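# Insert a grey peg into the held carbon ball

## Task

Take a loose grey peg and push it fully into an unused hole of the black carbon ball held by the other gripper, until it locks in. Pegs already in the ball must stay there. At the end, that gripper must still hold the ball, or a peg locked into the ball. Apart from that one hold, nothing counts as done if it only stays in place because the robot is holding it.

## Robot and tools

Robot: two arms, left_arm and right_arm, mounted on opposite sides of a table. Each has six joints (waist, shoulder, elbow, wrist pitch, wrist yaw, wrist roll) and a two-finger gripper. One gripper starts holding the carbon ball; the other should pick up a loose grey peg and press it into the ball.

Frame: all reported positions use one shared scene frame in metres. The origin is the table centre, the table top is at z = +0.020, +z is up, and left_arm's base is on the +y side. The names left and right do not refer to image sides. A gripper's fingers point along its own +x axis and close along its y axis. end_effector_position is the point between the finger pads, 3 to 4 cm back from the tips. Reported hand positions can be somewhat off, more so at long reach.

Tool execute_actions, argument actions: a list holding at most one item, or empty.
- Empty list: no command, just returns the current state.
- Move: {"rows": [[...]], "steps": N}, N from 1 to 15 (default 15), each step 1/30 s. Each row is used for one step; if there are fewer rows than steps, the last row repeats.
- Wait: {"steps": N} with no rows, N up to 300; returns after that many steps since the previous result (your thinking time counts).
- Optional pictures: true/false to include camera images.
A refused call does nothing to the robot.

Row layout: one list of 14 numbers covering both arms, each in [-1, 1]: left_arm waist, shoulder, elbow, wrist pitch, wrist yaw, wrist roll, opening, then the same seven for right_arm. Always send all 14, even when one arm is idle.
The six joint numbers are offsets, not targets: they are added to the joint angles in the most recent result that listed them (before any such result, and for later calls within a single reply, to where the arm is when the action begins). They are not relative to the previous row, so sending zeros pulls the arm back to those reported angles. Scale: 1.0 equals 0.9615 rad for waist, shoulder and elbow, 1.713 rad for wrist pitch, 1.767 for wrist yaw, 1.728 for wrist roll. Joint ranges (rad): waist -3.054 to 3.054, shoulder 0.000 to 3.142, elbow 0.000 to 2.356, wrist pitch -1.571 to 1.571, wrist yaw -1.571 to 1.571, wrist roll -3.142 to 3.142. Requests beyond a range end by over 0.010 rad are refused; smaller overshoots are clipped at the true end (which may differ by up to 0.010), reported as "joint sent to its limit". Missing that line does not prove room remains.
The opening number is absolute, not an offset: +1 fully open (0.088 m pad gap), about -0.80 where empty fingers touch; values down to -1 add nothing. Full close takes at least about 0.5 s.

Motion limits: each step the target stays within a lead of the measured angle (0.211 rad waist/shoulder/elbow, 0.213 wrist pitch, 0.267 wrist yaw, 0.228 wrist roll), and joint targets are scaled back if they would move the gripper over 70 mm from where it is. Large moves therefore take several calls. Friction can leave joints short, especially at full reach, and tiny turns may not happen; read back Joint positions after moving. Between calls the arms keep pursuing the last row until they settle or a step is HELD.

Results: the state line gives each gripper's end_effector_position, end_effector_quat_wxyz and velocities (m/s, rad/s). Joint positions and Joint velocities list each arm's six joints (rad, rad/s) plus the pad gap (m, m/s). grip_measured is the opening on the command scale; it may be off by about 1 mm, and reads up to 3 mm (0.061) narrow when squeezing something hard. grip_effort_n is motor effort in newtons (negative closes), capped near 83 N, noisy and offset, and it keeps a residual after motion; "n/a" means no value. HELD marks steps whose row was partly or fully not sent. "joint command not followed" means a clearance check altered some joint targets. MOTOR HOT warns from 50 °C; at 95 °C an OVER-TEMPERATURE FAULT holds the arm and, if not cooled in 30 to 60 s, it goes limp and drops what it holds. A torque fault (contact torque reaching a load limit: waist 18, shoulder 22.3, elbow 22.2, wrist pitch 5.86, wrist yaw 5.84, wrist roll 5.48 N m, held weight included) stops that arm for 10 s.

Gripping: to hold, command an opening roughly 0.07 below grip_measured; a smaller gap gives a lighter hold. Parts thinner than about 3 mm get proportionally less force. Pad force tops out near 34 to 49 N and may spike on first contact.

Tool zoom_image: camera (cam_left_wrist or cam_right_wrist) and region [x0, y0, x1, y1] in pixels of that camera's latest full image, origin top-left, at most 504 by 504; returns an enlarged view. Both images are 672x504; calibration values are given for each.

Tool finished_scene: scene = current scene number. Replying without any tool call ends everything.

Avoid: dropping the ball or peg, knocking anything off the table (fails the task), arms striking or pressing on each other, hard pushes or slams, and long static loads that heat motors. Loose objects may occasionally be nudged by outside pushes. Sensible order: look, grasp a peg, bring it to an open hole, align, press until it locks, release the peg, and keep the ball held.

Each tool is called as name(argument=value, ...) on one line, values as JSON.

## Session

execute_actions(actions=[])

Scene clock: 0.00 s of 4400.00 s.
left_arm: end_effector_position=(+0.1730, +0.0532, +0.2461) grip_measured=-0.136 grip_effort_n=n/a end_effector_quat_wxyz=(+0.816, -0.003, -0.010, -0.578) end_effector_velocity=(-0.000, +0.000, -0.002) end_effector_angular_velocity=(+0.008, -0.003, +0.005) | right_arm: end_effector_position=(+0.1033, -0.1219, +0.4373) grip_measured=+1.000 grip_effort_n=n/a end_effector_quat_wxyz=(+0.737, +0.013, -0.016, +0.675) end_effector_velocity=(-0.003, -0.000, -0.005) end_effector_angular_velocity=(-0.023, -0.006, +0.019)
Joint positions: left_arm=[0.281 1.63  0.635 1.016 0.284 0.    0.032] | right_arm=[ 0.004  0.855  0.65   0.246 -0.001 -0.003  0.088]
Joint velocities: left_arm=[-0.002 -0.002 -0.002 -0.007 -0.007  0.007  0.   ] | right_arm=[-0.002 -0.002 -0.002 -0.022 -0.022 -0.007  0.   ]
Motor temperatures (°C, as the motors report them): left_arm=[32 31 29 30 29 31] | right_arm=[32 31 31 28 31 31]
Heat: left arm: hottest waist 32 °C (+0.0 °C/min); right arm: hottest waist 32 °C (+0.0 °C/min).

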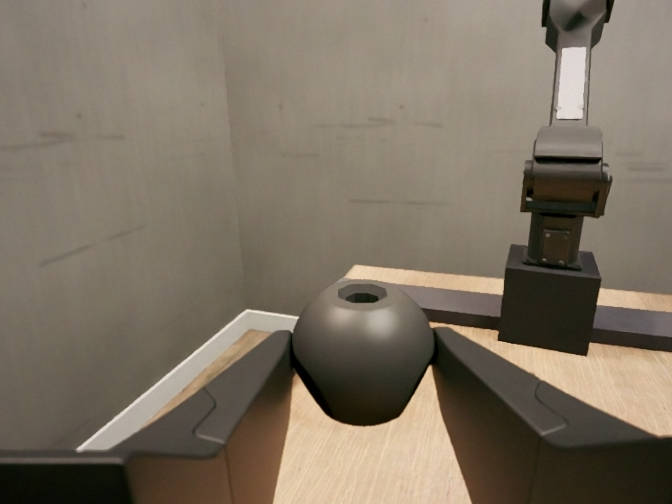

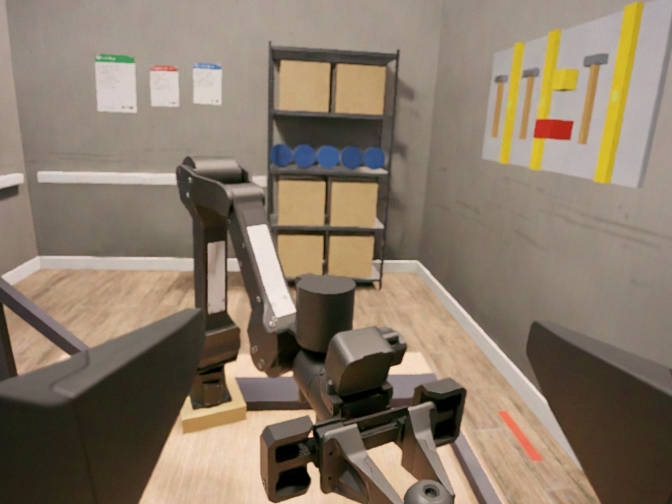

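execute_actions(actions=[{"rows": [[0,0,0,0,0,0,-0.22, 0,0,0,-0.55,0,0,1]], "steps": 15}], pictures=false)

execute_actions(actions=[{"steps": 30}])

Scene clock: 22.63 s of 4400.00 s.
left_arm: end_effector_position=(+0.1730, +0.0532, +0.2461) grip_measured=-0.136 grip_effort_n=-83.5 end_effector_quat_wxyz=(+0.816, -0.003, -0.010, -0.578) end_effector_velocity=(-0.002, -0.000, +0.001) end_effector_angular_velocity=(+0.009, -0.019, +0.000) | right_arm: end_effector_position=(+0.0981, -0.1801, +0.2815) grip_measured=+1.000 grip_effort_n=2.6 end_effector_quat_wxyz=(+0.686, -0.247, +0.269, +0.629) end_effector_velocity=(-0.022, -0.216, -0.234) end_effector_angular_velocity=(-1.450, +0.150, +0.009)
Joint positions: left_arm=[0.281 1.63  0.635 1.016 0.284 0.    0.032] | right_arm=[ 0.004  0.853  0.655 -0.548 -0.001 -0.003  0.088]
Joint velocities: left_arm=[-0.007 -0.007 -0.002 -0.007 -0.007  0.022 -0.   ] | right_arm=[-0.002 -0.002 -0.002 -1.458 -0.022  0.007  0.   ]
Motor temperatures (°C, as the motors report them): left_arm=[32 33 32 33 29 31] | right_arm=[32 32 34 31 31 31]
Heat: left arm: hottest shoulder 33 °C (+2.7 °C/min); right arm: hottest elbow 34 °C (+5.3 °C/min).
Steps of this call (steps 1 to 90: nothing new was sent; then 19.13 s passed at rest; steps 91 to 105: all 15 steps of this action). Readings (joint positions):
91: left_arm=[0.281 1.630 0.635 1.016 0.284 0.000] | right_arm=[0.004 0.855 0.652 0.205 -0.001 -0.003]
92: left_arm=[0.281 1.630 0.635 1.016 0.284 0.000] | right_arm=[0.004 0.851 0.655 0.152 -0.001 -0.003]
94: left_arm=[0.281 1.630 0.635 1.016 0.284 0.000] | right_arm=[0.004 0.851 0.655 0.038 -0.001 -0.003]
98: left_arm=[0.281 1.630 0.635 1.016 0.284 0.000] | right_arm=[0.004 0.853 0.655 -0.174 -0.001 -0.003]
105: the state above

Scene clock: 23.63 s of 4400.00 s.
left_arm: end_effector_position=(+0.1730, +0.0532, +0.2461) grip_measured=-0.136 grip_effort_n=-83.5 end_effector_quat_wxyz=(+0.816, -0.003, -0.010, -0.578) end_effector_velocity=(+0.002, +0.001, -0.005) end_effector_angular_velocity=(+0.020, +0.006, +0.010) | right_arm: end_effector_position=(+0.0961, -0.2031, +0.2599) grip_measured=+1.000 grip_effort_n=2.6 end_effector_quat_wxyz=(+0.665, -0.292, +0.318, +0.610) end_effector_velocity=(+0.002, -0.004, -0.003) end_effector_angular_velocity=(-0.025, -0.029, +0.006)
Joint positions: left_arm=[0.281 1.63  0.635 1.016 0.284 0.    0.032] | right_arm=[ 0.004  0.853  0.655 -0.693 -0.001 -0.003  0.088]
Joint velocities: left_arm=[ 0.002 -0.002 -0.002 -0.022 -0.007  0.007 -0.   ] | right_arm=[ 0.002 -0.002 -0.002 -0.022  0.022 -0.022  0.   ]
Motor temperatures (°C, as the motors report them): left_arm=[32 33 32 33 29 31] | right_arm=[32 32 34 31 31 31]
Heat: left arm: hottest shoulder 33 °C (+2.5 °C/min); right arm: hottest elbow 34 °C (+5.1 °C/min).
Steps of this call (steps 1 to 30: the robot went on to your last target). Readings (joint positions):
1: left_arm=[0.281 1.630 0.635 1.016 0.284 0.000] | right_arm=[0.004 0.853 0.655 -0.590 -0.001 -0.003]
2: left_arm=[0.281 1.630 0.635 1.016 0.284 0.000] | right_arm=[0.004 0.853 0.655 -0.618 -0.001 -0.003]
4: left_arm=[0.281 1.630 0.635 1.016 0.284 0.000] | right_arm=[0.004 0.853 0.655 -0.648 -0.001 -0.003]
8: left_arm=[0.281 1.630 0.635 1.016 0.284 0.000] | right_arm=[0.004 0.853 0.655 -0.681 -0.001 -0.003]
30: the state above
All arms were judged still, so your last target was given up. Only a new action makes them travel on or press farther. Fingers that are still opening or closing keep moving.
camera_calibration (this result's frames):
cam_right_wrist: T_world_to_cam=[[0.997736, -0.0499805, 0.0449945, -0.109266], [-0.0320608, -0.94165, -0.335063, -0.0704919], [0.0591157, 0.332862, -0.941121, 0.386913], [0, 0, 0, 1]] pos_world=[0.0838855, -0.200628, 0.345429]

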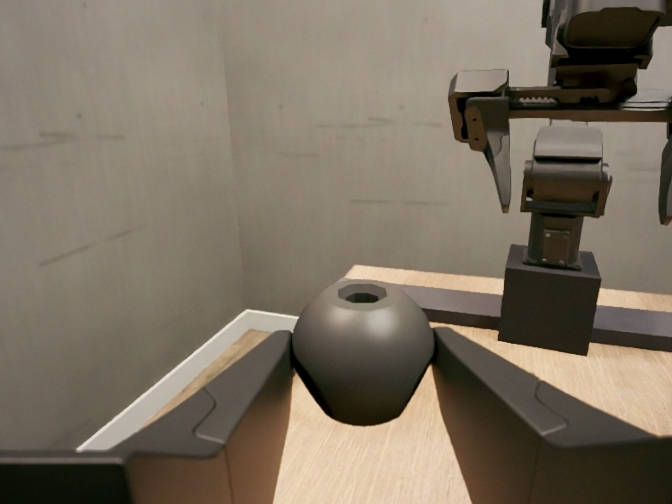

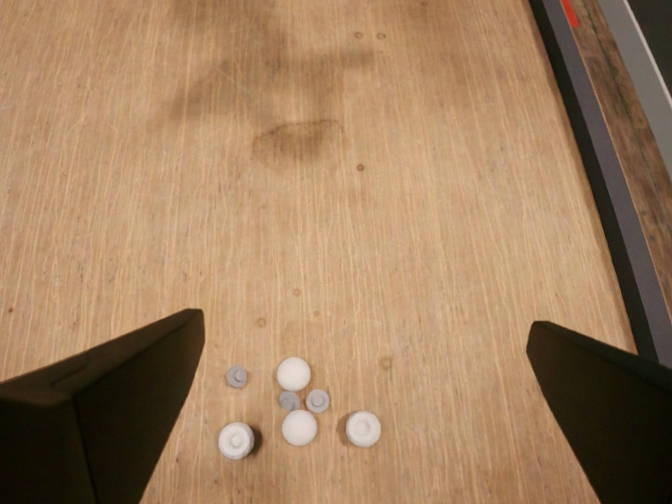

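zoom_image(camera="cam_right_wrist", region=[200, 340, 400, 480])

Region (200, 340, 400, 480) of cam_right_wrist's 672x504 image, scaled by 2.520, with more detail than that image has; it fills the top 353 rows of this view, and the rest is white.

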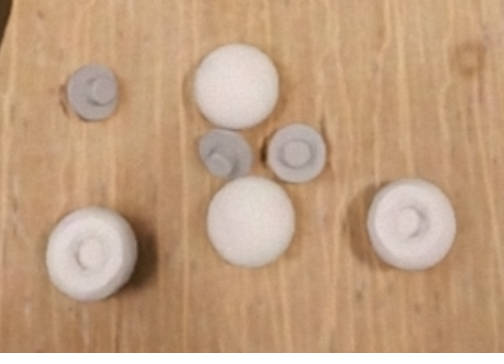

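execute_actions(actions=[{"rows": [[0,0,0,0,0,0,-0.22, 0.058,0.791,0.108,-0.013,0,0,1]], "steps": 15}], pictures=false)

execute_actions(actions=[{"steps": 30}])

Scene clock: 84.87 s of 4400.00 s.
left_arm: end_effector_position=(+0.1730, +0.0532, +0.2461) grip_measured=-0.136 grip_effort_n=-83.5 end_effector_quat_wxyz=(+0.816, -0.003, -0.010, -0.578) end_effector_velocity=(-0.000, +0.000, -0.005) end_effector_angular_velocity=(+0.015, +0.020, +0.005) | right_arm: end_effector_position=(+0.0841, -0.1997, +0.1302) grip_measured=+1.000 grip_effort_n=2.6 end_effector_quat_wxyz=(+0.520, -0.480, +0.497, +0.502) end_effector_velocity=(-0.004, -0.064, -0.143) end_effector_angular_velocity=(-0.676, +0.032, +0.010)
Joint positions: left_arm=[0.281 1.63  0.635 1.016 0.284 0.    0.032] | right_arm=[ 0.056  1.556  0.746 -0.717 -0.    -0.003  0.088]
Joint velocities: left_arm=[-0.002 -0.002 -0.002 -0.022 -0.007 -0.007 -0.   ] | right_arm=[ 0.002  0.652 -0.002 -0.022 -0.007 -0.007  0.   ]
Motor temperatures (°C, as the motors report them): left_arm=[32 36 35 37 29 31] | right_arm=[32 32 36 31 31 31]
Heat: left arm: hottest wrist pitch 37 °C (+3.0 °C/min); right arm: hottest elbow 36 °C (+2.0 °C/min).
Steps of this call (steps 1 to 90: nothing new was sent; then 57.73 s passed at rest; steps 91 to 105: all 15 steps of this action). Readings (joint positions):
91: left_arm=[0.281 1.630 0.635 1.016 0.284 0.000] | right_arm=[0.011 0.882 0.668 -0.708 0.001 -0.003]
92: left_arm=[0.281 1.630 0.635 1.016 0.284 0.000] | right_arm=[0.023 0.927 0.690 -0.707 0.001 -0.003]
94: left_arm=[0.281 1.630 0.635 1.016 0.284 0.000] | right_arm=[0.040 1.035 0.725 -0.703 0.000 -0.003]
98: left_arm=[0.281 1.630 0.635 1.016 0.284 0.000] | right_arm=[0.052 1.243 0.742 -0.709 -0.000 -0.003]
105: the state above

Scene clock: 85.87 s of 4400.00 s.
left_arm: end_effector_position=(+0.1730, +0.0532, +0.2461) grip_measured=-0.136 grip_effort_n=-83.5 end_effector_quat_wxyz=(+0.816, -0.003, -0.010, -0.578) end_effector_velocity=(+0.000, -0.001, +0.002) end_effector_angular_velocity=(-0.004, -0.011, +0.005) | right_arm: end_effector_position=(+0.0838, -0.2040, +0.1200) grip_measured=+1.000 grip_effort_n=3.0 end_effector_quat_wxyz=(+0.508, -0.492, +0.509, +0.491) end_effector_velocity=(-0.001, -0.005, +0.000) end_effector_angular_velocity=(-0.022, +0.008, +0.020)
Joint positions: left_arm=[0.281 1.63  0.635 1.016 0.284 0.    0.032] | right_arm=[ 0.056  1.604  0.747 -0.717 -0.    -0.003  0.088]
Joint velocities: left_arm=[-0.002  0.002  0.002  0.007 -0.007  0.007 -0.   ] | right_arm=[-0.002 -0.002 -0.002 -0.022 -0.007 -0.022  0.   ]
Motor temperatures (°C, as the motors report them): left_arm=[32 36 35 37 29 31] | right_arm=[32 32 36 31 31 31]
Heat: left arm: hottest wrist pitch 37 °C (+3.0 °C/min); right arm: hottest elbow 36 °C (+2.0 °C/min).
Steps of this call (steps 1 to 30: the robot went on to your last target). Readings (joint positions):
1: left_arm=[0.281 1.630 0.635 1.016 0.284 0.000] | right_arm=[0.056 1.572 0.746 -0.717 -0.000 -0.003]
2: left_arm=[0.281 1.630 0.635 1.016 0.284 0.000] | right_arm=[0.056 1.581 0.746 -0.717 -0.000 -0.003]
4: left_arm=[0.281 1.630 0.635 1.016 0.284 0.000] | right_arm=[0.056 1.590 0.746 -0.717 -0.000 -0.003]
8: left_arm=[0.281 1.630 0.635 1.016 0.284 0.000] | right_arm=[0.056 1.600 0.746 -0.717 -0.000 -0.003]
30: the state above
All arms were judged still, so your last target was given up. Only a new action makes them travel on or press farther. Fingers that are still opening or closing keep moving.
camera_calibration (this result's frames):
cam_right_wrist: T_world_to_cam=[[0.9997, 0.0218327, 0.0110927, -0.0722592], [0.0168944, -0.942772, 0.333009, -0.203165], [0.0177284, -0.332722, -0.942858, 0.124147], [0, 0, 0, 1]] pos_world=[0.073469, -0.148655, 0.18551]

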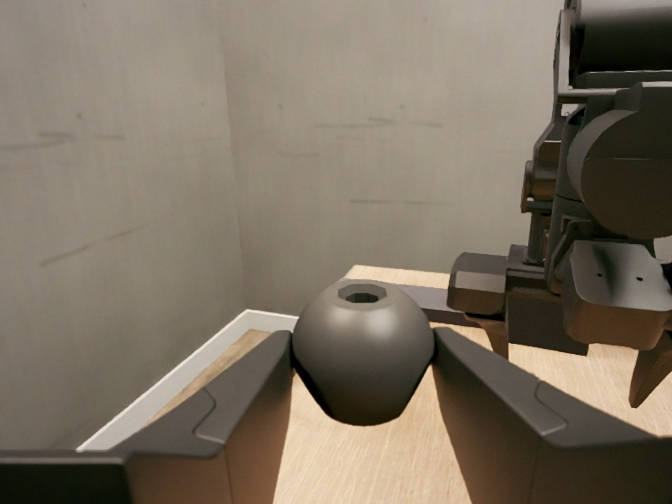

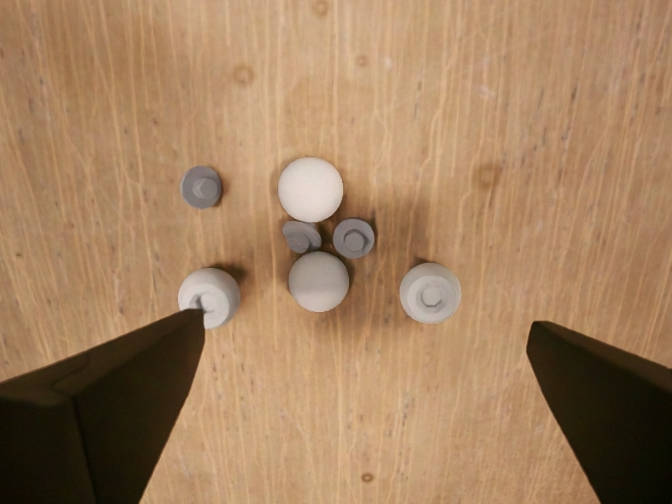

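zoom_image(camera="cam_right_wrist", region=[170, 140, 410, 320])

Region (170, 140, 410, 320) of cam_right_wrist's 672x504 image, scaled by 2.100, with more detail than that image has; it fills the top 378 rows of this view, and the rest is white.

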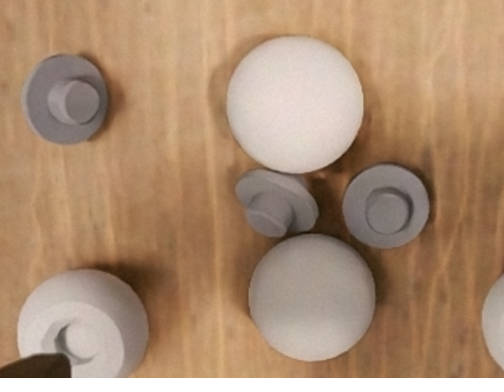

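execute_actions(actions=[{"rows": [[0,0,0,0,0,0,-0.22, 0.006,0.05,-0.02,0.037,0,0,0.5],[0,0,0,0,0,0,-0.22, 0.008,0.075,-0.03,0.056,0,0,0.2],[0,0,0,0,0,0,-0.22, 0.01,0.1,-0.04,0.075,0,0,-0.1],[0,0,0,0,0,0,-0.22, 0.012,0.125,-0.05,0.094,0,0,-0.3],[0,0,0,0,0,0,-0.22, 0.012,0.152,-0.057,0.112,0,0,-0.5]], "steps": 15}], pictures=false)

execute_actions(actions=[{"steps": 20}])

Scene clock: 149.27 s of 4400.00 s.
left_arm: end_effector_position=(+0.1730, +0.0532, +0.2461) grip_measured=-0.136 grip_effort_n=-83.5 end_effector_quat_wxyz=(+0.816, -0.003, -0.010, -0.578) end_effector_velocity=(-0.001, +0.001, +0.002) end_effector_angular_velocity=(-0.008, +0.003, -0.005) | right_arm: end_effector_position=(+0.0823, -0.1962, +0.0826) grip_measured=-0.457 grip_effort_n=-10.9 end_effector_quat_wxyz=(+0.508, -0.492, +0.505, +0.495) end_effector_velocity=(+0.002, +0.000, -0.003) end_effector_angular_velocity=(-0.008, -0.007, +0.005)
Joint positions: left_arm=[0.281 1.63  0.635 1.016 0.284 0.    0.032] | right_arm=[ 0.064  1.737  0.703 -0.532 -0.    -0.003  0.017]
Joint velocities: left_arm=[ 0.002 -0.002 -0.002  0.007  0.007 -0.007 -0.   ] | right_arm=[-0.002  0.017  0.002  0.007  0.007 -0.007 -0.024]
Motor temperatures (°C, as the motors report them): left_arm=[32 37 36 38 29 31] | right_arm=[32 33 36 29 31 31]
Heat: left arm: hottest wrist pitch 38 °C (+1.0 °C/min); right arm: hottest elbow 36 °C (+0.0 °C/min).
Steps of this call (steps 1 to 90: nothing new was sent; then 59.90 s passed at rest; steps 91 to 105: all 15 steps of this action). Readings (joint positions):
91: left_arm=[0.281 1.630 0.635 1.016 0.284 0.000] | right_arm=[0.056 1.610 0.747 -0.707 -0.000 -0.003]
92: left_arm=[0.281 1.630 0.635 1.016 0.284 0.000] | right_arm=[0.057 1.620 0.745 -0.683 -0.000 -0.003]
94: left_arm=[0.281 1.630 0.635 1.016 0.284 0.000] | right_arm=[0.060 1.654 0.739 -0.630 -0.000 -0.003]
98: left_arm=[0.281 1.630 0.635 1.016 0.284 0.000] | right_arm=[0.064 1.721 0.711 -0.562 -0.000 -0.003]
105: the state above

Scene clock: 149.93 s of 4400.00 s.
left_arm: end_effector_position=(+0.1730, +0.0532, +0.2461) grip_measured=-0.136 grip_effort_n=-83.5 end_effector_quat_wxyz=(+0.816, -0.003, -0.010, -0.578) end_effector_velocity=(-0.000, +0.000, -0.002) end_effector_angular_velocity=(+0.003, +0.011, +0.005) | right_arm: end_effector_position=(+0.0822, -0.1958, +0.0819) grip_measured=-0.497 grip_effort_n=-12.8 end_effector_quat_wxyz=(+0.508, -0.492, +0.505, +0.495) end_effector_velocity=(-0.001, -0.003, -0.001) end_effector_angular_velocity=(-0.012, +0.008, +0.020)
Joint positions: left_arm=[0.281 1.63  0.635 1.016 0.284 0.    0.032] | right_arm=[ 0.064  1.74   0.702 -0.527 -0.    -0.003  0.015]
Joint velocities: left_arm=[-0.002 -0.002 -0.002 -0.007 -0.007 -0.007  0.   ] | right_arm=[-0.002  0.002 -0.002 -0.007 -0.007 -0.022  0.   ]
Motor temperatures (°C, as the motors report them): left_arm=[32 37 36 38 29 31] | right_arm=[32 33 36 29 31 31]
Heat: left arm: hottest wrist pitch 38 °C (+1.0 °C/min); right arm: hottest elbow 36 °C (+0.0 °C/min).
Steps of this call (steps 1 to 15: the robot went on to your last target; steps 16 to 20: nothing new was sent). Readings (joint positions):
1: left_arm=[0.281 1.630 0.635 1.016 0.284 0.000] | right_arm=[0.064 1.738 0.703 -0.530 -0.000 -0.003]
2: left_arm=[0.281 1.630 0.635 1.016 0.284 0.000] | right_arm=[0.064 1.738 0.703 -0.530 -0.000 -0.003]
4: left_arm=[0.281 1.630 0.635 1.016 0.284 0.000] | right_arm=[0.064 1.739 0.703 -0.528 -0.000 -0.003]
8: left_arm=[0.281 1.630 0.635 1.016 0.284 0.000] | right_arm=[0.064 1.740 0.702 -0.528 -0.000 -0.003]
20: the state above
All arms were judged still, so your last target was given up. Only a new action makes them travel on or press farther. Fingers that are still opening or closing keep moving.
camera_calibration (this result's frames):
cam_right_wrist: T_world_to_cam=[[0.99949, 0.0297366, 0.0116292, -0.0688594], [0.0243595, -0.945615, 0.324375, -0.183165], [0.0206426, -0.323926, -0.945857, 0.092723], [0, 0, 0, 1]] pos_world=[0.0713721, -0.14112, 0.147918]

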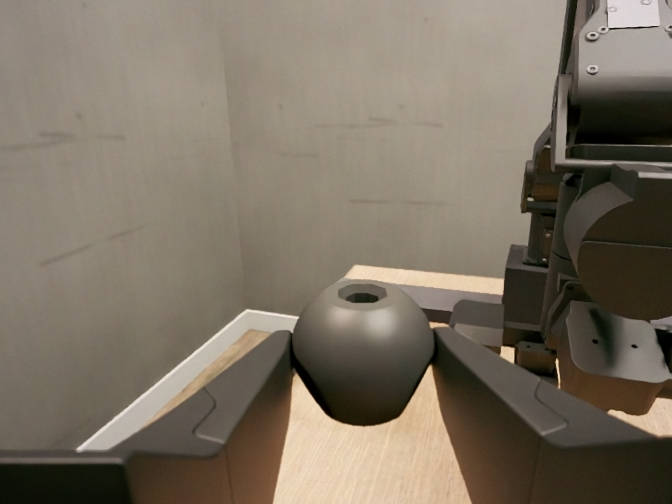

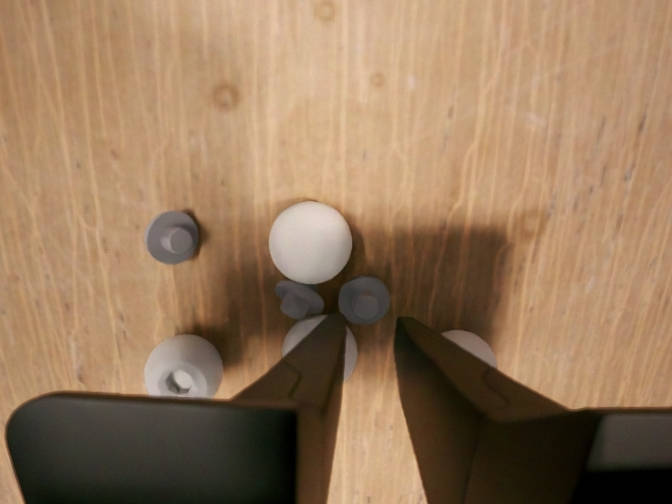

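zoom_image(camera="cam_right_wrist", region=[260, 240, 460, 390])

Region (260, 240, 460, 390) of cam_right_wrist's 672x504 image, scaled by 2.520, with more detail than that image has; it fills the top 378 rows of this view, and the rest is white.

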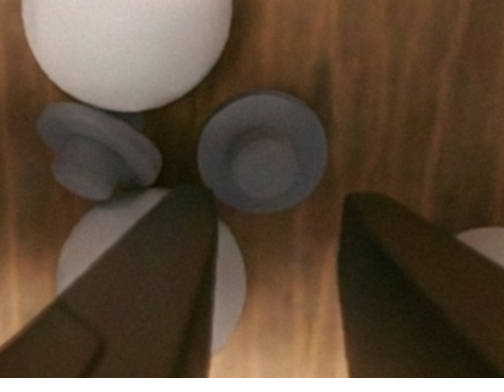

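execute_actions(actions=[{"rows": [[0,0,0,0,0,0,-0.22, 0.006,0.02,-0.015,0.01,0,0,-0.5],[0,0,0,0,0,0,-0.22, 0.006,0.03,-0.02,0.017,0,0,-0.5],[0,0,0,0,0,0,-0.22, 0.006,0.04,-0.025,0.024,0,0,-0.5],[0,0,0,0,0,0,-0.22, 0.006,0.05,-0.029,0.031,0,0,-0.5],[0,0,0,0,0,0,-0.22, 0.006,0.059,-0.032,0.037,0,0,-0.5]], "steps": 15}], pictures=false)

execute_actions(actions=[{"steps": 15}])

zoom_image(camera="cam_right_wrist", region=[260, 240, 460, 390])

Scene clock: 184.27 s of 4400.00 s.
left_arm: end_effector_position=(+0.1730, +0.0532, +0.2461) grip_measured=-0.136 grip_effort_n=-83.5 end_effector_quat_wxyz=(+0.816, -0.003, -0.010, -0.578) end_effector_velocity=(-0.000, +0.000, +0.002) end_effector_angular_velocity=(-0.008, +0.003, +0.005) | right_arm: end_effector_position=(+0.0817, -0.1978, +0.0684) grip_measured=-0.497 grip_effort_n=-12.8 end_effector_quat_wxyz=(+0.506, -0.494, +0.506, +0.494) end_effector_velocity=(-0.003, -0.006, -0.003) end_effector_angular_velocity=(-0.021, +0.023, +0.005)
Joint positions: left_arm=[0.281 1.63  0.635 1.016 0.284 0.    0.032] | right_arm=[ 0.066  1.785  0.682 -0.468 -0.    -0.003  0.015]
Joint velocities: left_arm=[-0.002 -0.002 -0.002  0.007 -0.007 -0.007 -0.   ] | right_arm=[-0.002  0.007 -0.007 -0.007 -0.022 -0.007 -0.   ]
Motor temperatures (°C, as the motors report them): left_arm=[32 38 36 38 29 31] | right_arm=[32 33 34 29 31 31]
Heat: left arm: hottest shoulder 38 °C (+0.0 °C/min); right arm: hottest elbow 34 °C (-2.0 °C/min).
Steps of this call (steps 1 to 90: nothing new was sent; then 30.83 s passed at rest; steps 91 to 105: all 15 steps of this action). Readings (joint positions):
91: left_arm=[0.281 1.630 0.635 1.016 0.284 0.000] | right_arm=[0.064 1.741 0.702 -0.524 -0.000 -0.003]
92: left_arm=[0.281 1.630 0.635 1.016 0.284 0.000] | right_arm=[0.065 1.744 0.700 -0.517 -0.000 -0.003]
94: left_arm=[0.281 1.630 0.635 1.016 0.284 0.000] | right_arm=[0.066 1.755 0.696 -0.501 -0.000 -0.003]
98: left_arm=[0.281 1.630 0.635 1.016 0.284 0.000] | right_arm=[0.066 1.780 0.684 -0.479 -0.000 -0.003]
105: the state above

Scene clock: 184.77 s of 4400.00 s.
left_arm: end_effector_position=(+0.1730, +0.0532, +0.2461) grip_measured=-0.136 grip_effort_n=-83.5 end_effector_quat_wxyz=(+0.816, -0.003, -0.010, -0.578) end_effector_velocity=(-0.002, -0.001, +0.000) end_effector_angular_velocity=(+0.004, -0.006, -0.010) | right_arm: end_effector_position=(+0.0817, -0.1976, +0.0682) grip_measured=-0.497 grip_effort_n=-12.8 end_effector_quat_wxyz=(+0.506, -0.494, +0.506, +0.494) end_effector_velocity=(-0.000, +0.001, +0.000) end_effector_angular_velocity=(+0.008, +0.007, +0.005)
Joint positions: left_arm=[0.281 1.63  0.635 1.016 0.284 0.    0.032] | right_arm=[ 0.066  1.786  0.682 -0.467 -0.    -0.003  0.015]
Joint velocities: left_arm=[-0.002 -0.002  0.002 -0.007  0.007  0.007 -0.   ] | right_arm=[-0.002 -0.002 -0.002  0.007 -0.007 -0.007 -0.   ]
Motor temperatures (°C, as the motors report them): left_arm=[32 38 36 38 29 31] | right_arm=[32 33 34 29 31 31]
Heat: left arm: hottest shoulder 38 °C (+0.0 °C/min); right arm: hottest elbow 34 °C (-2.0 °C/min).
Steps of this call (steps 1 to 15: the robot went on to your last target). Readings (joint positions):
1: left_arm=[0.281 1.630 0.635 1.016 0.284 0.000] | right_arm=[0.066 1.785 0.682 -0.468 -0.000 -0.003]
2: left_arm=[0.281 1.630 0.635 1.016 0.284 0.000] | right_arm=[0.066 1.786 0.682 -0.467 -0.000 -0.003]
4: left_arm=[0.281 1.630 0.635 1.016 0.284 0.000] | right_arm=[0.066 1.786 0.682 -0.467 -0.000 -0.003]
8: left_arm=[0.281 1.630 0.635 1.016 0.284 0.000] | right_arm=[0.066 1.786 0.682 -0.467 -0.000 -0.003]
15: the state above
All arms were judged still, so your last target was given up. Only a new action makes them travel on or press farther. Fingers that are still opening or closing keep moving.
camera_calibration (this result's frames):
cam_right_wrist: T_world_to_cam=[[0.999433, 0.0317128, 0.0112716, -0.0677179], [0.0262169, -0.94357, 0.330134, -0.180549], [0.021105, -0.329651, -0.943867, 0.0779052], [0, 0, 0, 1]] pos_world=[0.0707687, -0.142531, 0.133901]

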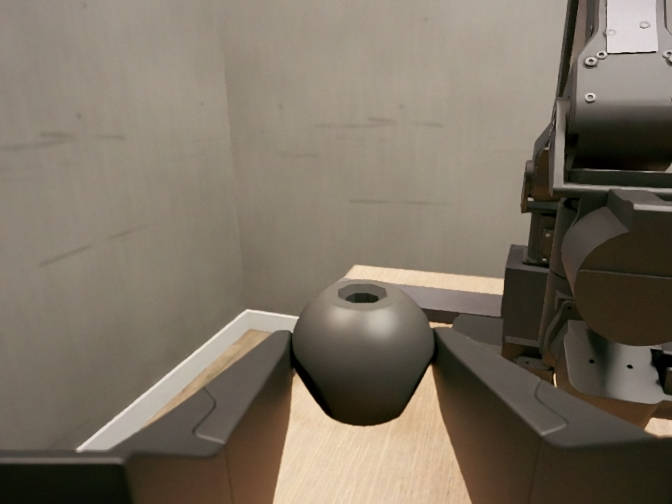

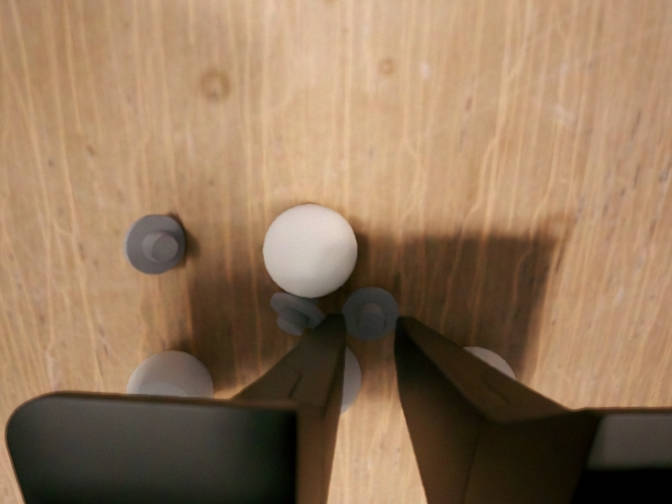

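Region (260, 240, 460, 390) of cam_right_wrist's 672x504 image, scaled by 2.520, with more detail than that image has; it fills the top 378 rows of this view, and the rest is white.

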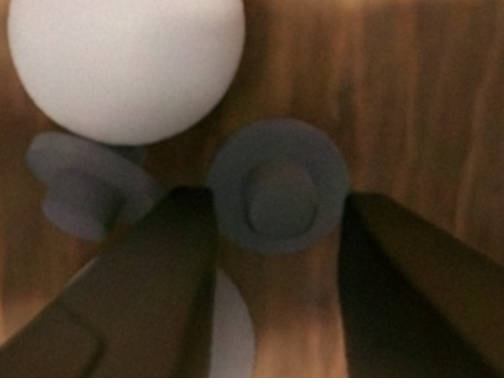

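execute_actions(actions=[{"rows": [[0,0,0,0,0,0,-0.22, 0,0,0,0,0,0,-0.54],[0,0,0,0,0,0,-0.22, 0,0,0,0,0,0,-0.54],[0,0,0,0,0,0,-0.22, 0,0,0,0,0,0,-0.54],[0,0,0,0,0,0,-0.22, 0,0.015,-0.012,0.005,0,0,-0.54],[0,0,0,0,0,0,-0.22, 0,0.02,-0.015,0.009,0,0,-0.54],[0,0,0,0,0,0,-0.22, 0,0.024,-0.017,0.012,0,0,-0.54]], "steps": 15}], pictures=false)

execute_actions(actions=[{"steps": 12}])

zoom_image(camera="cam_right_wrist", region=[260, 240, 460, 390])

Scene clock: 224.57 s of 4400.00 s.
left_arm: end_effector_position=(+0.1730, +0.0532, +0.2461) grip_measured=-0.136 grip_effort_n=-83.5 end_effector_quat_wxyz=(+0.816, -0.003, -0.010, -0.578) end_effector_velocity=(-0.001, +0.001, -0.000) end_effector_angular_velocity=(-0.004, +0.006, +0.005) | right_arm: end_effector_position=(+0.0817, -0.1984, +0.0645) grip_measured=-0.537 grip_effort_n=-12.3 end_effector_quat_wxyz=(+0.506, -0.494, +0.507, +0.493) end_effector_velocity=(+0.002, -0.003, -0.001) end_effector_angular_velocity=(-0.012, -0.007, +0.005)
Joint positions: left_arm=[0.281 1.63  0.635 1.016 0.284 0.    0.032] | right_arm=[ 0.066  1.798  0.675 -0.45  -0.    -0.003  0.013]
Joint velocities: left_arm=[-0.002 -0.002 -0.007  0.007 -0.007 -0.007 -0.   ] | right_arm=[-0.002  0.002 -0.002 -0.007  0.007 -0.007 -0.   ]
Motor temperatures (°C, as the motors report them): left_arm=[32 38 36 39 29 31] | right_arm=[32 34 33 29 31 31]
Heat: left arm: hottest wrist pitch 39 °C (+1.0 °C/min); right arm: hottest shoulder 34 °C (-1.0 °C/min).
Steps of this call (steps 1 to 90: nothing new was sent; then 36.30 s passed at rest; steps 91 to 105: all 15 steps of this action). Readings (joint positions):
91: left_arm=[0.281 1.630 0.635 1.016 0.284 0.000] | right_arm=[0.066 1.786 0.682 -0.467 -0.000 -0.003]
92: left_arm=[0.281 1.630 0.635 1.016 0.284 0.000] | right_arm=[0.066 1.786 0.682 -0.467 -0.000 -0.003]
94: left_arm=[0.281 1.630 0.635 1.016 0.284 0.000] | right_arm=[0.066 1.787 0.682 -0.467 -0.000 -0.003]
98: left_arm=[0.281 1.630 0.635 1.016 0.284 0.000] | right_arm=[0.066 1.793 0.679 -0.454 -0.000 -0.003]
105: the state above

Scene clock: 224.97 s of 4400.00 s.
left_arm: end_effector_position=(+0.1730, +0.0532, +0.2461) grip_measured=-0.136 grip_effort_n=-83.5 end_effector_quat_wxyz=(+0.816, -0.003, -0.010, -0.578) end_effector_velocity=(-0.002, -0.001, -0.000) end_effector_angular_velocity=(-0.004, +0.005, -0.010) | right_arm: end_effector_position=(+0.0817, -0.1983, +0.0644) grip_measured=-0.537 grip_effort_n=-12.8 end_effector_quat_wxyz=(+0.506, -0.494, +0.506, +0.494) end_effector_velocity=(-0.001, -0.002, +0.000) end_effector_angular_velocity=(-0.007, +0.008, +0.005)
Joint positions: left_arm=[0.281 1.63  0.635 1.016 0.284 0.    0.032] | right_arm=[ 0.066  1.799  0.675 -0.449 -0.    -0.003  0.013]
Joint velocities: left_arm=[-0.002  0.002 -0.002  0.007  0.007 -0.007 -0.   ] | right_arm=[-0.002 -0.002 -0.002 -0.007 -0.007 -0.007 -0.   ]
Motor temperatures (°C, as the motors report them): left_arm=[32 38 36 39 29 31] | right_arm=[32 34 33 29 31 31]
Heat: left arm: hottest wrist pitch 39 °C (+1.0 °C/min); right arm: hottest shoulder 34 °C (-1.0 °C/min).
Steps of this call (steps 1 to 12: the robot went on to your last target). Readings (joint positions):
1: left_arm=[0.281 1.630 0.635 1.016 0.284 0.000] | right_arm=[0.066 1.799 0.675 -0.450 -0.000 -0.003]
2: left_arm=[0.281 1.630 0.635 1.016 0.284 0.000] | right_arm=[0.066 1.799 0.675 -0.449 -0.000 -0.003]
4: left_arm=[0.281 1.630 0.635 1.016 0.284 0.000] | right_arm=[0.066 1.799 0.675 -0.449 -0.000 -0.003]
8: left_arm=[0.281 1.630 0.635 1.016 0.284 0.000] | right_arm=[0.066 1.799 0.675 -0.449 -0.000 -0.003]
12: the state above
camera_calibration (this result's frames):
cam_right_wrist: T_world_to_cam=[[0.999434, 0.0317256, 0.0112045, -0.0676271], [0.0262271, -0.943192, 0.331212, -0.17994], [0.021076, -0.330731, -0.94349, 0.0738355], [0, 0, 0, 1]] pos_world=[0.070752, -0.143152, 0.130019]

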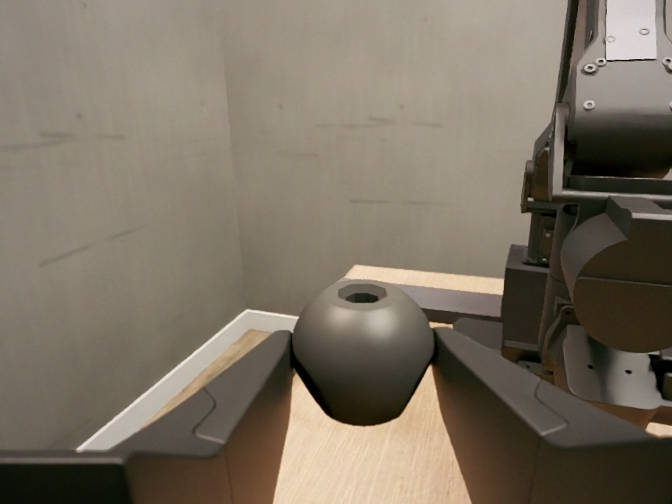

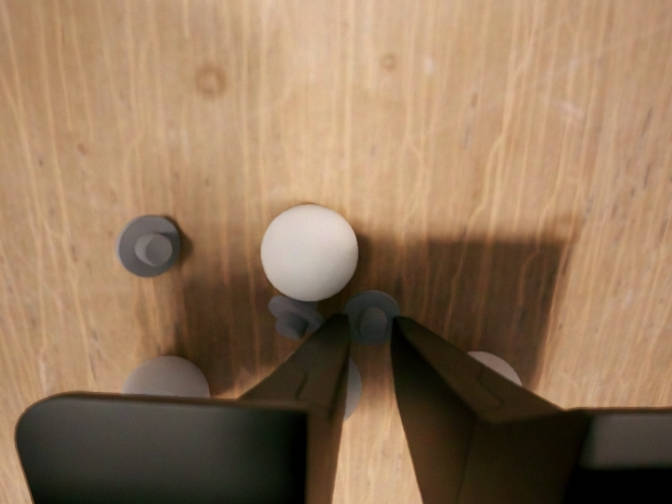

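Region (260, 240, 460, 390) of cam_right_wrist's 672x504 image, scaled by 2.520, with more detail than that image has; it fills the top 378 rows of this view, and the rest is white.

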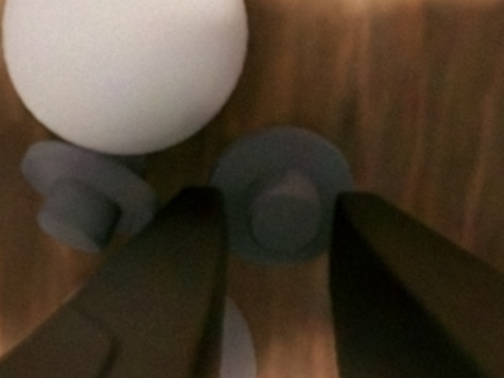

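execute_actions(actions=[{"rows": [[0,0,0,0,0,0,-0.22, 0,0.01,0.016,0.0065,0,0,-0.54],[0,0,0,0,0,0,-0.22, 0,0.01,0.016,0.0065,0,0,-0.54],[0,0,0,0,0,0,-0.22, 0,0.01,0.016,0.0065,0,0,-0.54],[0,0,0,0,0,0,-0.22, 0,0.015,0.016,0.0065,0,0,-0.54],[0,0,0,0,0,0,-0.22, 0,0.022,0.016,0.0065,0,0,-0.54]], "steps": 15}], pictures=false)

execute_actions(actions=[{"steps": 12}])

zoom_image(camera="cam_right_wrist", region=[260, 240, 460, 390])

Scene clock: 245.43 s of 4400.00 s.
left_arm: end_effector_position=(+0.1730, +0.0532, +0.2461) grip_measured=-0.136 grip_effort_n=-83.5 end_effector_quat_wxyz=(+0.816, -0.003, -0.010, -0.578) end_effector_velocity=(+0.004, +0.002, +0.002) end_effector_angular_velocity=(-0.004, -0.011, +0.025) | right_arm: end_effector_position=(+0.0817, -0.1958, +0.0635) grip_measured=-0.537 grip_effort_n=-12.3 end_effector_quat_wxyz=(+0.507, -0.493, +0.505, +0.495) end_effector_velocity=(+0.001, -0.001, +0.001) end_effector_angular_velocity=(-0.002, +0.007, +0.000)
Joint positions: left_arm=[0.281 1.63  0.635 1.016 0.284 0.    0.032] | right_arm=[ 0.066  1.806  0.68  -0.441 -0.    -0.003  0.013]
Joint velocities: left_arm=[ 0.002 -0.002 -0.002  0.007 -0.022  0.007 -0.   ] | right_arm=[-0.007 -0.007 -0.002 -0.007 -0.007 -0.007 -0.   ]
Motor temperatures (°C, as the motors report them): left_arm=[32 38 36 39 29 31] | right_arm=[32 34 33 29 31 31]
Heat: left arm: hottest wrist pitch 39 °C (+1.0 °C/min); right arm: hottest shoulder 34 °C (+0.0 °C/min).
Steps of this call (steps 1 to 15: the robot went on to your last target; steps 16 to 90: nothing new was sent; then 16.97 s passed at rest; steps 91 to 105: all 15 steps of this action). Readings (joint positions):
91: left_arm=[0.281 1.630 0.635 1.016 0.284 0.000] | right_arm=[0.066 1.799 0.675 -0.447 -0.000 -0.003]
92: left_arm=[0.281 1.630 0.635 1.016 0.284 0.000] | right_arm=[0.066 1.799 0.675 -0.445 -0.000 -0.003]
94: left_arm=[0.281 1.630 0.635 1.016 0.284 0.000] | right_arm=[0.066 1.800 0.676 -0.443 -0.000 -0.003]
98: left_arm=[0.281 1.630 0.635 1.016 0.284 0.000] | right_arm=[0.066 1.806 0.679 -0.441 -0.000 -0.003]
105: the state above

Scene clock: 245.83 s of 4400.00 s.
left_arm: end_effector_position=(+0.1730, +0.0532, +0.2461) grip_measured=-0.136 grip_effort_n=-83.5 end_effector_quat_wxyz=(+0.816, -0.003, -0.010, -0.578) end_effector_velocity=(+0.000, +0.000, -0.000) end_effector_angular_velocity=(-0.009, +0.019, +0.004) | right_arm: end_effector_position=(+0.0817, -0.1958, +0.0635) grip_measured=-0.537 grip_effort_n=-12.3 end_effector_quat_wxyz=(+0.507, -0.493, +0.505, +0.495) end_effector_velocity=(-0.001, -0.003, +0.000) end_effector_angular_velocity=(-0.007, +0.007, +0.005)
Joint positions: left_arm=[0.281 1.63  0.635 1.016 0.284 0.    0.032] | right_arm=[ 0.066  1.806  0.68  -0.441 -0.    -0.003  0.013]
Joint velocities: left_arm=[-0.002  0.002 -0.002  0.007 -0.007 -0.022 -0.   ] | right_arm=[-0.002 -0.007 -0.007 -0.007 -0.007 -0.007 -0.   ]
Motor temperatures (°C, as the motors report them): left_arm=[32 38 36 39 29 31] | right_arm=[32 34 33 29 31 31]
Heat: left arm: hottest wrist pitch 39 °C (+1.0 °C/min); right arm: hottest shoulder 34 °C (+0.0 °C/min).
Steps of this call (steps 1 to 12: the robot went on to your last target). Readings (joint positions):
1: left_arm=[0.281 1.630 0.635 1.016 0.284 0.000] | right_arm=[0.066 1.806 0.680 -0.441 -0.000 -0.003]
2: left_arm=[0.281 1.630 0.635 1.016 0.284 0.000] | right_arm=[0.066 1.806 0.680 -0.441 -0.000 -0.003]
4: left_arm=[0.281 1.630 0.635 1.016 0.284 0.000] | right_arm=[0.066 1.806 0.680 -0.441 -0.000 -0.003]
8: left_arm=[0.281 1.630 0.635 1.016 0.284 0.000] | right_arm=[0.066 1.806 0.680 -0.441 -0.000 -0.003]
12: the state above
camera_calibration (this result's frames):
cam_right_wrist: T_world_to_cam=[[0.999432, 0.0316694, 0.0114952, -0.0677944], [0.0261832, -0.944822, 0.326536, -0.177288], [0.0212021, -0.32605, -0.945115, 0.074839], [0, 0, 0, 1]] pos_world=[0.0708111, -0.140958, 0.129402]

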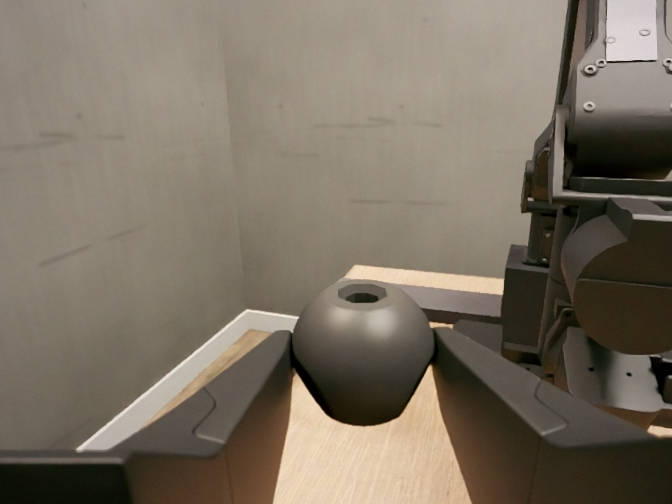

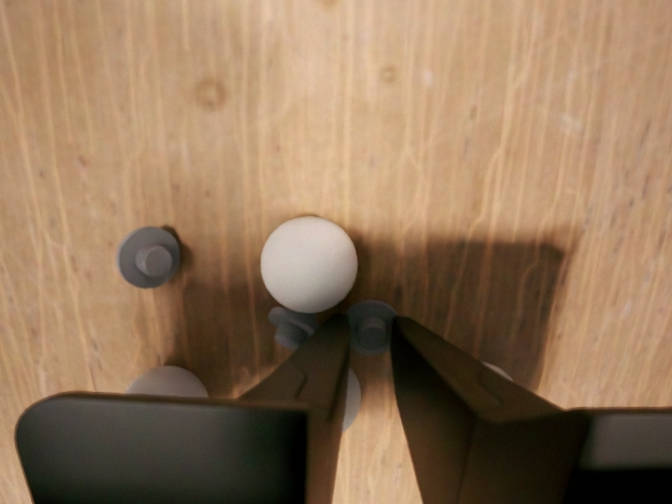

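Region (260, 240, 460, 390) of cam_right_wrist's 672x504 image, scaled by 2.520, with more detail than that image has; it fills the top 378 rows of this view, and the rest is white.

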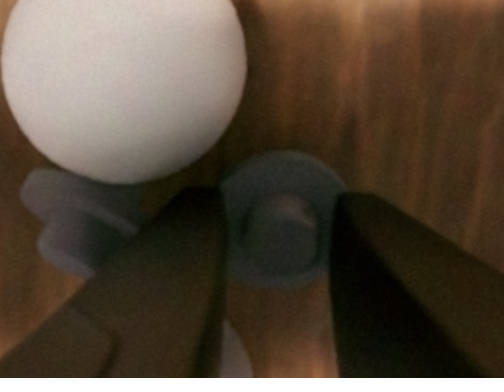

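execute_actions(actions=[{"rows": [[0,0,0,0,0,0,-0.22, 0,0,0,0,0,0,-0.58],[0,0,0,0,0,0,-0.22, 0,0,0,0,0,0,-0.6],[0,0,0,0,0,0,-0.22, 0,0,0,0,0,0,-0.62],[0,0,0,0,0,0,-0.22, 0,0,0,0,0,0,-0.64],[0,0,0,0,0,0,-0.22, 0,0,0,0,0,0,-0.66],[0,0,0,0,0,0,-0.22, 0,0,0,0,0,0,-0.68],[0,0,0,0,0,0,-0.22, 0,0,0,0,0,0,-0.7],[0,0,0,0,0,0,-0.22, 0,0,0,0,0,0,-0.72],[0,0,0,0,0,0,-0.22, 0,0,0,0,0,0,-0.74]], "steps": 15}])

zoom_image(camera="cam_right_wrist", region=[260, 240, 460, 390])

Scene clock: 258.63 s of 4400.00 s.
left_arm: end_effector_position=(+0.1730, +0.0532, +0.2461) grip_measured=-0.136 grip_effort_n=-83.5 end_effector_quat_wxyz=(+0.816, -0.003, -0.010, -0.578) end_effector_velocity=(-0.001, -0.002, -0.002) end_effector_angular_velocity=(+0.003, +0.011, -0.000) | right_arm: end_effector_position=(+0.0818, -0.1959, +0.0635) grip_measured=-0.696 grip_effort_n=-83.5 end_effector_quat_wxyz=(+0.507, -0.493, +0.505, +0.495) end_effector_velocity=(-0.003, -0.002, +0.000) end_effector_angular_velocity=(-0.007, +0.022, +0.005)
Joint positions: left_arm=[0.281 1.63  0.635 1.016 0.284 0.    0.032] | right_arm=[ 0.066  1.806  0.68  -0.442  0.    -0.003  0.005]
Joint velocities: left_arm=[-0.007  0.002  0.002 -0.007 -0.007 -0.007  0.   ] | right_arm=[-0.002 -0.002 -0.002 -0.007 -0.022 -0.007  0.   ]
Motor temperatures (°C, as the motors report them): left_arm=[32 38 37 39 29 31] | right_arm=[32 34 34 29 31 31]
Heat: left arm: hottest wrist pitch 39 °C (+0.0 °C/min); right arm: hottest shoulder 34 °C (+0.0 °C/min).
Steps of this call (steps 1 to 15: the robot went on to your last target; steps 16 to 90: nothing new was sent; then 9.30 s passed at rest; steps 91 to 105: all 15 steps of this action). Readings (joint positions):
91: left_arm=[0.281 1.630 0.635 1.016 0.284 0.000] | right_arm=[0.066 1.806 0.680 -0.441 -0.000 -0.003]
92: left_arm=[0.281 1.630 0.635 1.016 0.284 0.000] | right_arm=[0.066 1.806 0.680 -0.441 -0.000 -0.003]
94: left_arm=[0.281 1.630 0.635 1.016 0.284 0.000] | right_arm=[0.066 1.806 0.680 -0.441 -0.000 -0.003]
98: left_arm=[0.281 1.630 0.635 1.016 0.284 0.000] | right_arm=[0.066 1.806 0.680 -0.441 0.000 -0.003]
105: the state above
camera_calibration (this result's frames):
cam_right_wrist: T_world_to_cam=[[0.999428, 0.0316772, 0.0118313, -0.0678614], [0.0260641, -0.944569, 0.327276, -0.177436], [0.0215426, -0.32678, -0.944855, 0.0745951], [0, 0, 0, 1]] pos_world=[0.0708403, -0.141075, 0.129355]

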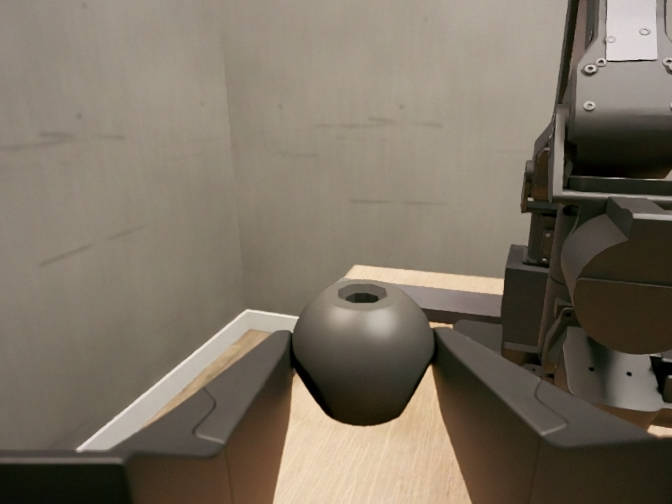

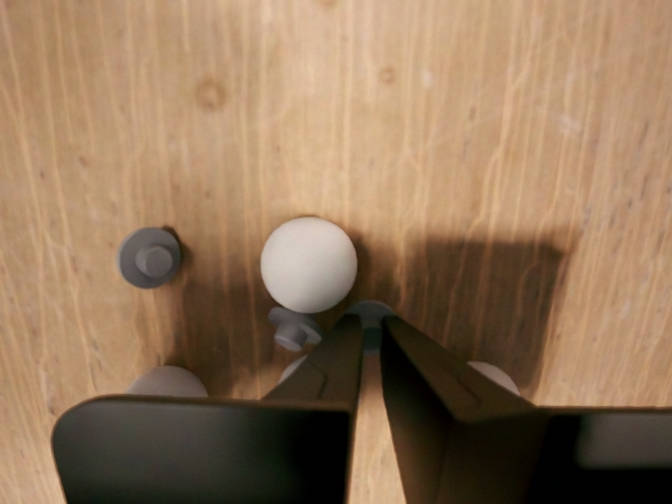

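Region (260, 240, 460, 390) of cam_right_wrist's 672x504 image, scaled by 2.520, with more detail than that image has; it fills the top 378 rows of this view, and the rest is white.

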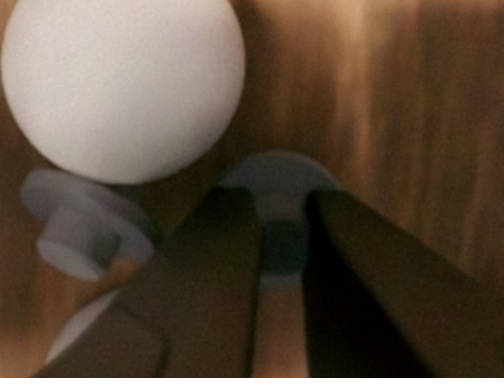

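execute_actions(actions=[{"rows": [[-0.01,0.02,0.007,0.007,-0.006,0,-0.22, 0,-0.015,0.012,-0.005,0,0,-0.76],[-0.02,0.04,0.014,0.014,-0.012,0,-0.22, 0,-0.025,0.016,-0.012,0,0,-0.76],[-0.03,0.06,0.021,0.021,-0.018,0,-0.22, 0,-0.04,0.022,-0.024,0,0,-0.76],[-0.045,0.08,0.028,0.029,-0.025,0,-0.22, 0,-0.06,0.03,-0.04,0,0,-0.76],[-0.06,0.105,0.037,0.038,-0.032,0,-0.22, 0,-0.08,0.038,-0.056,0,0,-0.76],[-0.075,0.135,0.048,0.049,-0.041,0,-0.22, 0,-0.1,0.046,-0.072,0,0,-0.76],[-0.09,0.165,0.058,0.06,-0.05,0,-0.22, 0,-0.12,0.054,-0.088,0,0,-0.76],[-0.11,0.195,0.069,0.071,-0.06,0,-0.22, 0,-0.14,0.062,-0.104,0,0,-0.76],[-0.125,0.225,0.08,0.082,-0.069,0,-0.22, 0,-0.16,0.07,-0.12,0,0,-0.76],[-0.14,0.255,0.09,0.092,-0.078,0,-0.22, 0,-0.18,0.078,-0.138,0,0,-0.76],[-0.16,0.285,0.1,0.103,-0.087,0,-0.22, 0,-0.2,0.09,-0.16,0,0,-0.76],[-0.175,0.315,0.112,0.114,-0.096,0,-0.22, 0,-0.22,0.12,-0.19,0,0,-0.76],[-0.19,0.345,0.122,0.125,-0.105,0,-0.22, 0,-0.24,0.155,-0.22,0,0,-0.76],[-0.21,0.375,0.133,0.136,-0.115,0,-0.22, 0,-0.26,0.19,-0.25,0,0,-0.76],[-0.292,0.527,0.187,0.191,-0.161,0,-0.22, 0,-0.371,0.533,-0.509,0,0,-0.76]], "steps": 15}], pictures=false)

execute_actions(actions=[{"steps": 25}])

Scene clock: 322.27 s of 4400.00 s.
left_arm: end_effector_position=(+0.1505, -0.0079, +0.2020) grip_measured=-0.136 grip_effort_n=-83.5 end_effector_quat_wxyz=(+0.820, -0.011, -0.019, -0.571) end_effector_velocity=(-0.106, -0.245, -0.101) end_effector_angular_velocity=(-0.588, -0.237, +0.346) | right_arm: end_effector_position=(+0.0817, -0.1980, +0.1335) grip_measured=-0.696 grip_effort_n=-83.5 end_effector_quat_wxyz=(+0.502, -0.497, +0.510, +0.490) end_effector_velocity=(+0.004, +0.094, +0.338) end_effector_angular_velocity=(+0.300, -0.016, -0.010)
Joint positions: left_arm=[0.109 1.934 0.743 1.234 0.095 0.    0.032] | right_arm=[ 0.066  1.602  0.808 -0.791  0.    -0.003  0.005]
Joint velocities: left_arm=[-0.774  1.35   0.584  1.399 -1.121  0.007 -0.   ] | right_arm=[-0.002 -0.672  0.882 -1.253  0.007  0.007 -0.   ]
Motor temperatures (°C, as the motors report them): left_arm=[32 39 37 40 29 31] | right_arm=[32 35 34 29 31 31]
Heat: left arm: hottest wrist pitch 40 °C (+1.0 °C/min); right arm: hottest shoulder 35 °C (+1.0 °C/min).
Steps of this call (steps 1 to 15: the robot went on to your last target; steps 16 to 90: nothing new was sent; then 60.13 s passed at rest; steps 91 to 105: all 15 steps of this action). Readings (joint positions):
91: left_arm=[0.281 1.630 0.635 1.017 0.283 0.000] | right_arm=[0.066 1.805 0.680 -0.442 0.000 -0.003]
92: left_arm=[0.279 1.633 0.635 1.023 0.279 0.000] | right_arm=[0.066 1.804 0.681 -0.445 0.000 -0.003]
94: left_arm=[0.268 1.650 0.642 1.041 0.265 0.000] | right_arm=[0.066 1.794 0.684 -0.469 0.000 -0.003]
98: left_arm=[0.223 1.729 0.671 1.093 0.220 0.000] | right_arm=[0.066 1.736 0.705 -0.550 0.000 -0.003]
105: the state above

Scene clock: 323.10 s of 4400.00 s.
left_arm: end_effector_position=(+0.1232, -0.0391, +0.1622) grip_measured=-0.136 grip_effort_n=-83.5 end_effector_quat_wxyz=(+0.817, -0.009, -0.013, -0.577) end_effector_velocity=(+0.000, -0.001, -0.003) end_effector_angular_velocity=(+0.014, +0.013, +0.005) | right_arm: end_effector_position=(+0.0817, -0.1997, +0.2568) grip_measured=-0.696 grip_effort_n=-83.5 end_effector_quat_wxyz=(+0.504, -0.496, +0.508, +0.492) end_effector_velocity=(+0.002, -0.001, +0.001) end_effector_angular_velocity=(-0.003, -0.007, +0.005)
Joint positions: left_arm=[0.004 2.118 0.808 1.342 0.003 0.    0.032] | right_arm=[ 0.066  1.449  1.179 -1.31   0.    -0.003  0.005]
Joint velocities: left_arm=[-0.002 -0.002  0.002 -0.022 -0.007 -0.007 -0.   ] | right_arm=[-0.002 -0.002  0.002 -0.007  0.007 -0.007 -0.   ]
Motor temperatures (°C, as the motors report them): left_arm=[32 39 37 40 29 31] | right_arm=[32 35 34 29 31 31]
Heat: left arm: hottest wrist pitch 40 °C (+1.0 °C/min); right arm: hottest shoulder 35 °C (+1.0 °C/min).
Steps of this call (steps 1 to 25: the robot went on to your last target). Readings (joint positions):
1: left_arm=[0.084 1.978 0.764 1.266 0.070 0.000] | right_arm=[0.066 1.580 0.841 -0.834 0.000 -0.003]
2: left_arm=[0.060 2.016 0.782 1.282 0.055 0.000] | right_arm=[0.066 1.555 0.882 -0.878 0.000 -0.003]
4: left_arm=[0.024 2.071 0.793 1.303 0.036 0.000] | right_arm=[0.066 1.513 0.979 -0.974 0.000 -0.003]
8: left_arm=[0.004 2.112 0.797 1.329 0.013 0.000] | right_arm=[0.066 1.461 1.141 -1.174 0.000 -0.003]
25: the state above
camera_calibration (this result's frames):
cam_left_wrist: T_world_to_cam=[[-0.942293, -0.33436, -0.0169823, 0.113331], [-0.0757285, 0.262279, -0.962016, 0.210753], [0.326113, -0.905214, -0.272464, 0.0465455], [0, 0, 0, 1]] pos_world=[0.107572, 0.0247507, 0.217354]
cam_right_wrist: T_world_to_cam=[[0.999432, 0.031813, 0.0111377, -0.0697253], [0.0261701, -0.940635, 0.33841, -0.246272], [0.0212423, -0.337927, -0.940933, 0.252774], [0, 0, 0, 1]] pos_world=[0.0707611, -0.144014, 0.321961]

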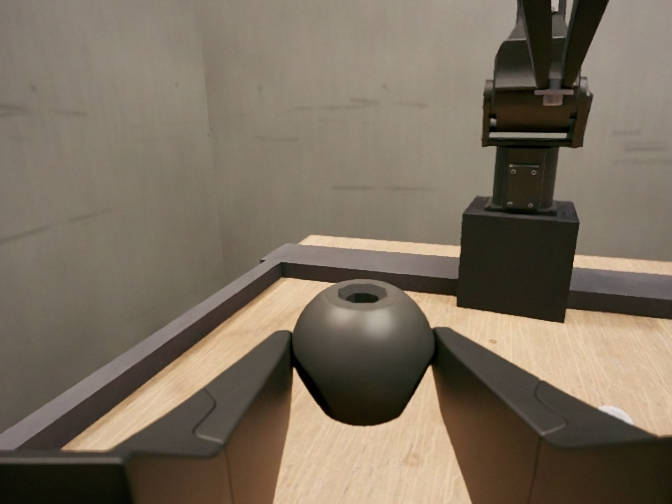

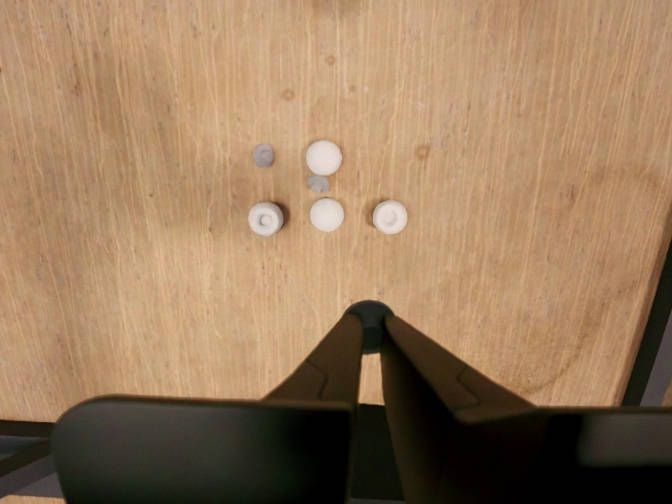

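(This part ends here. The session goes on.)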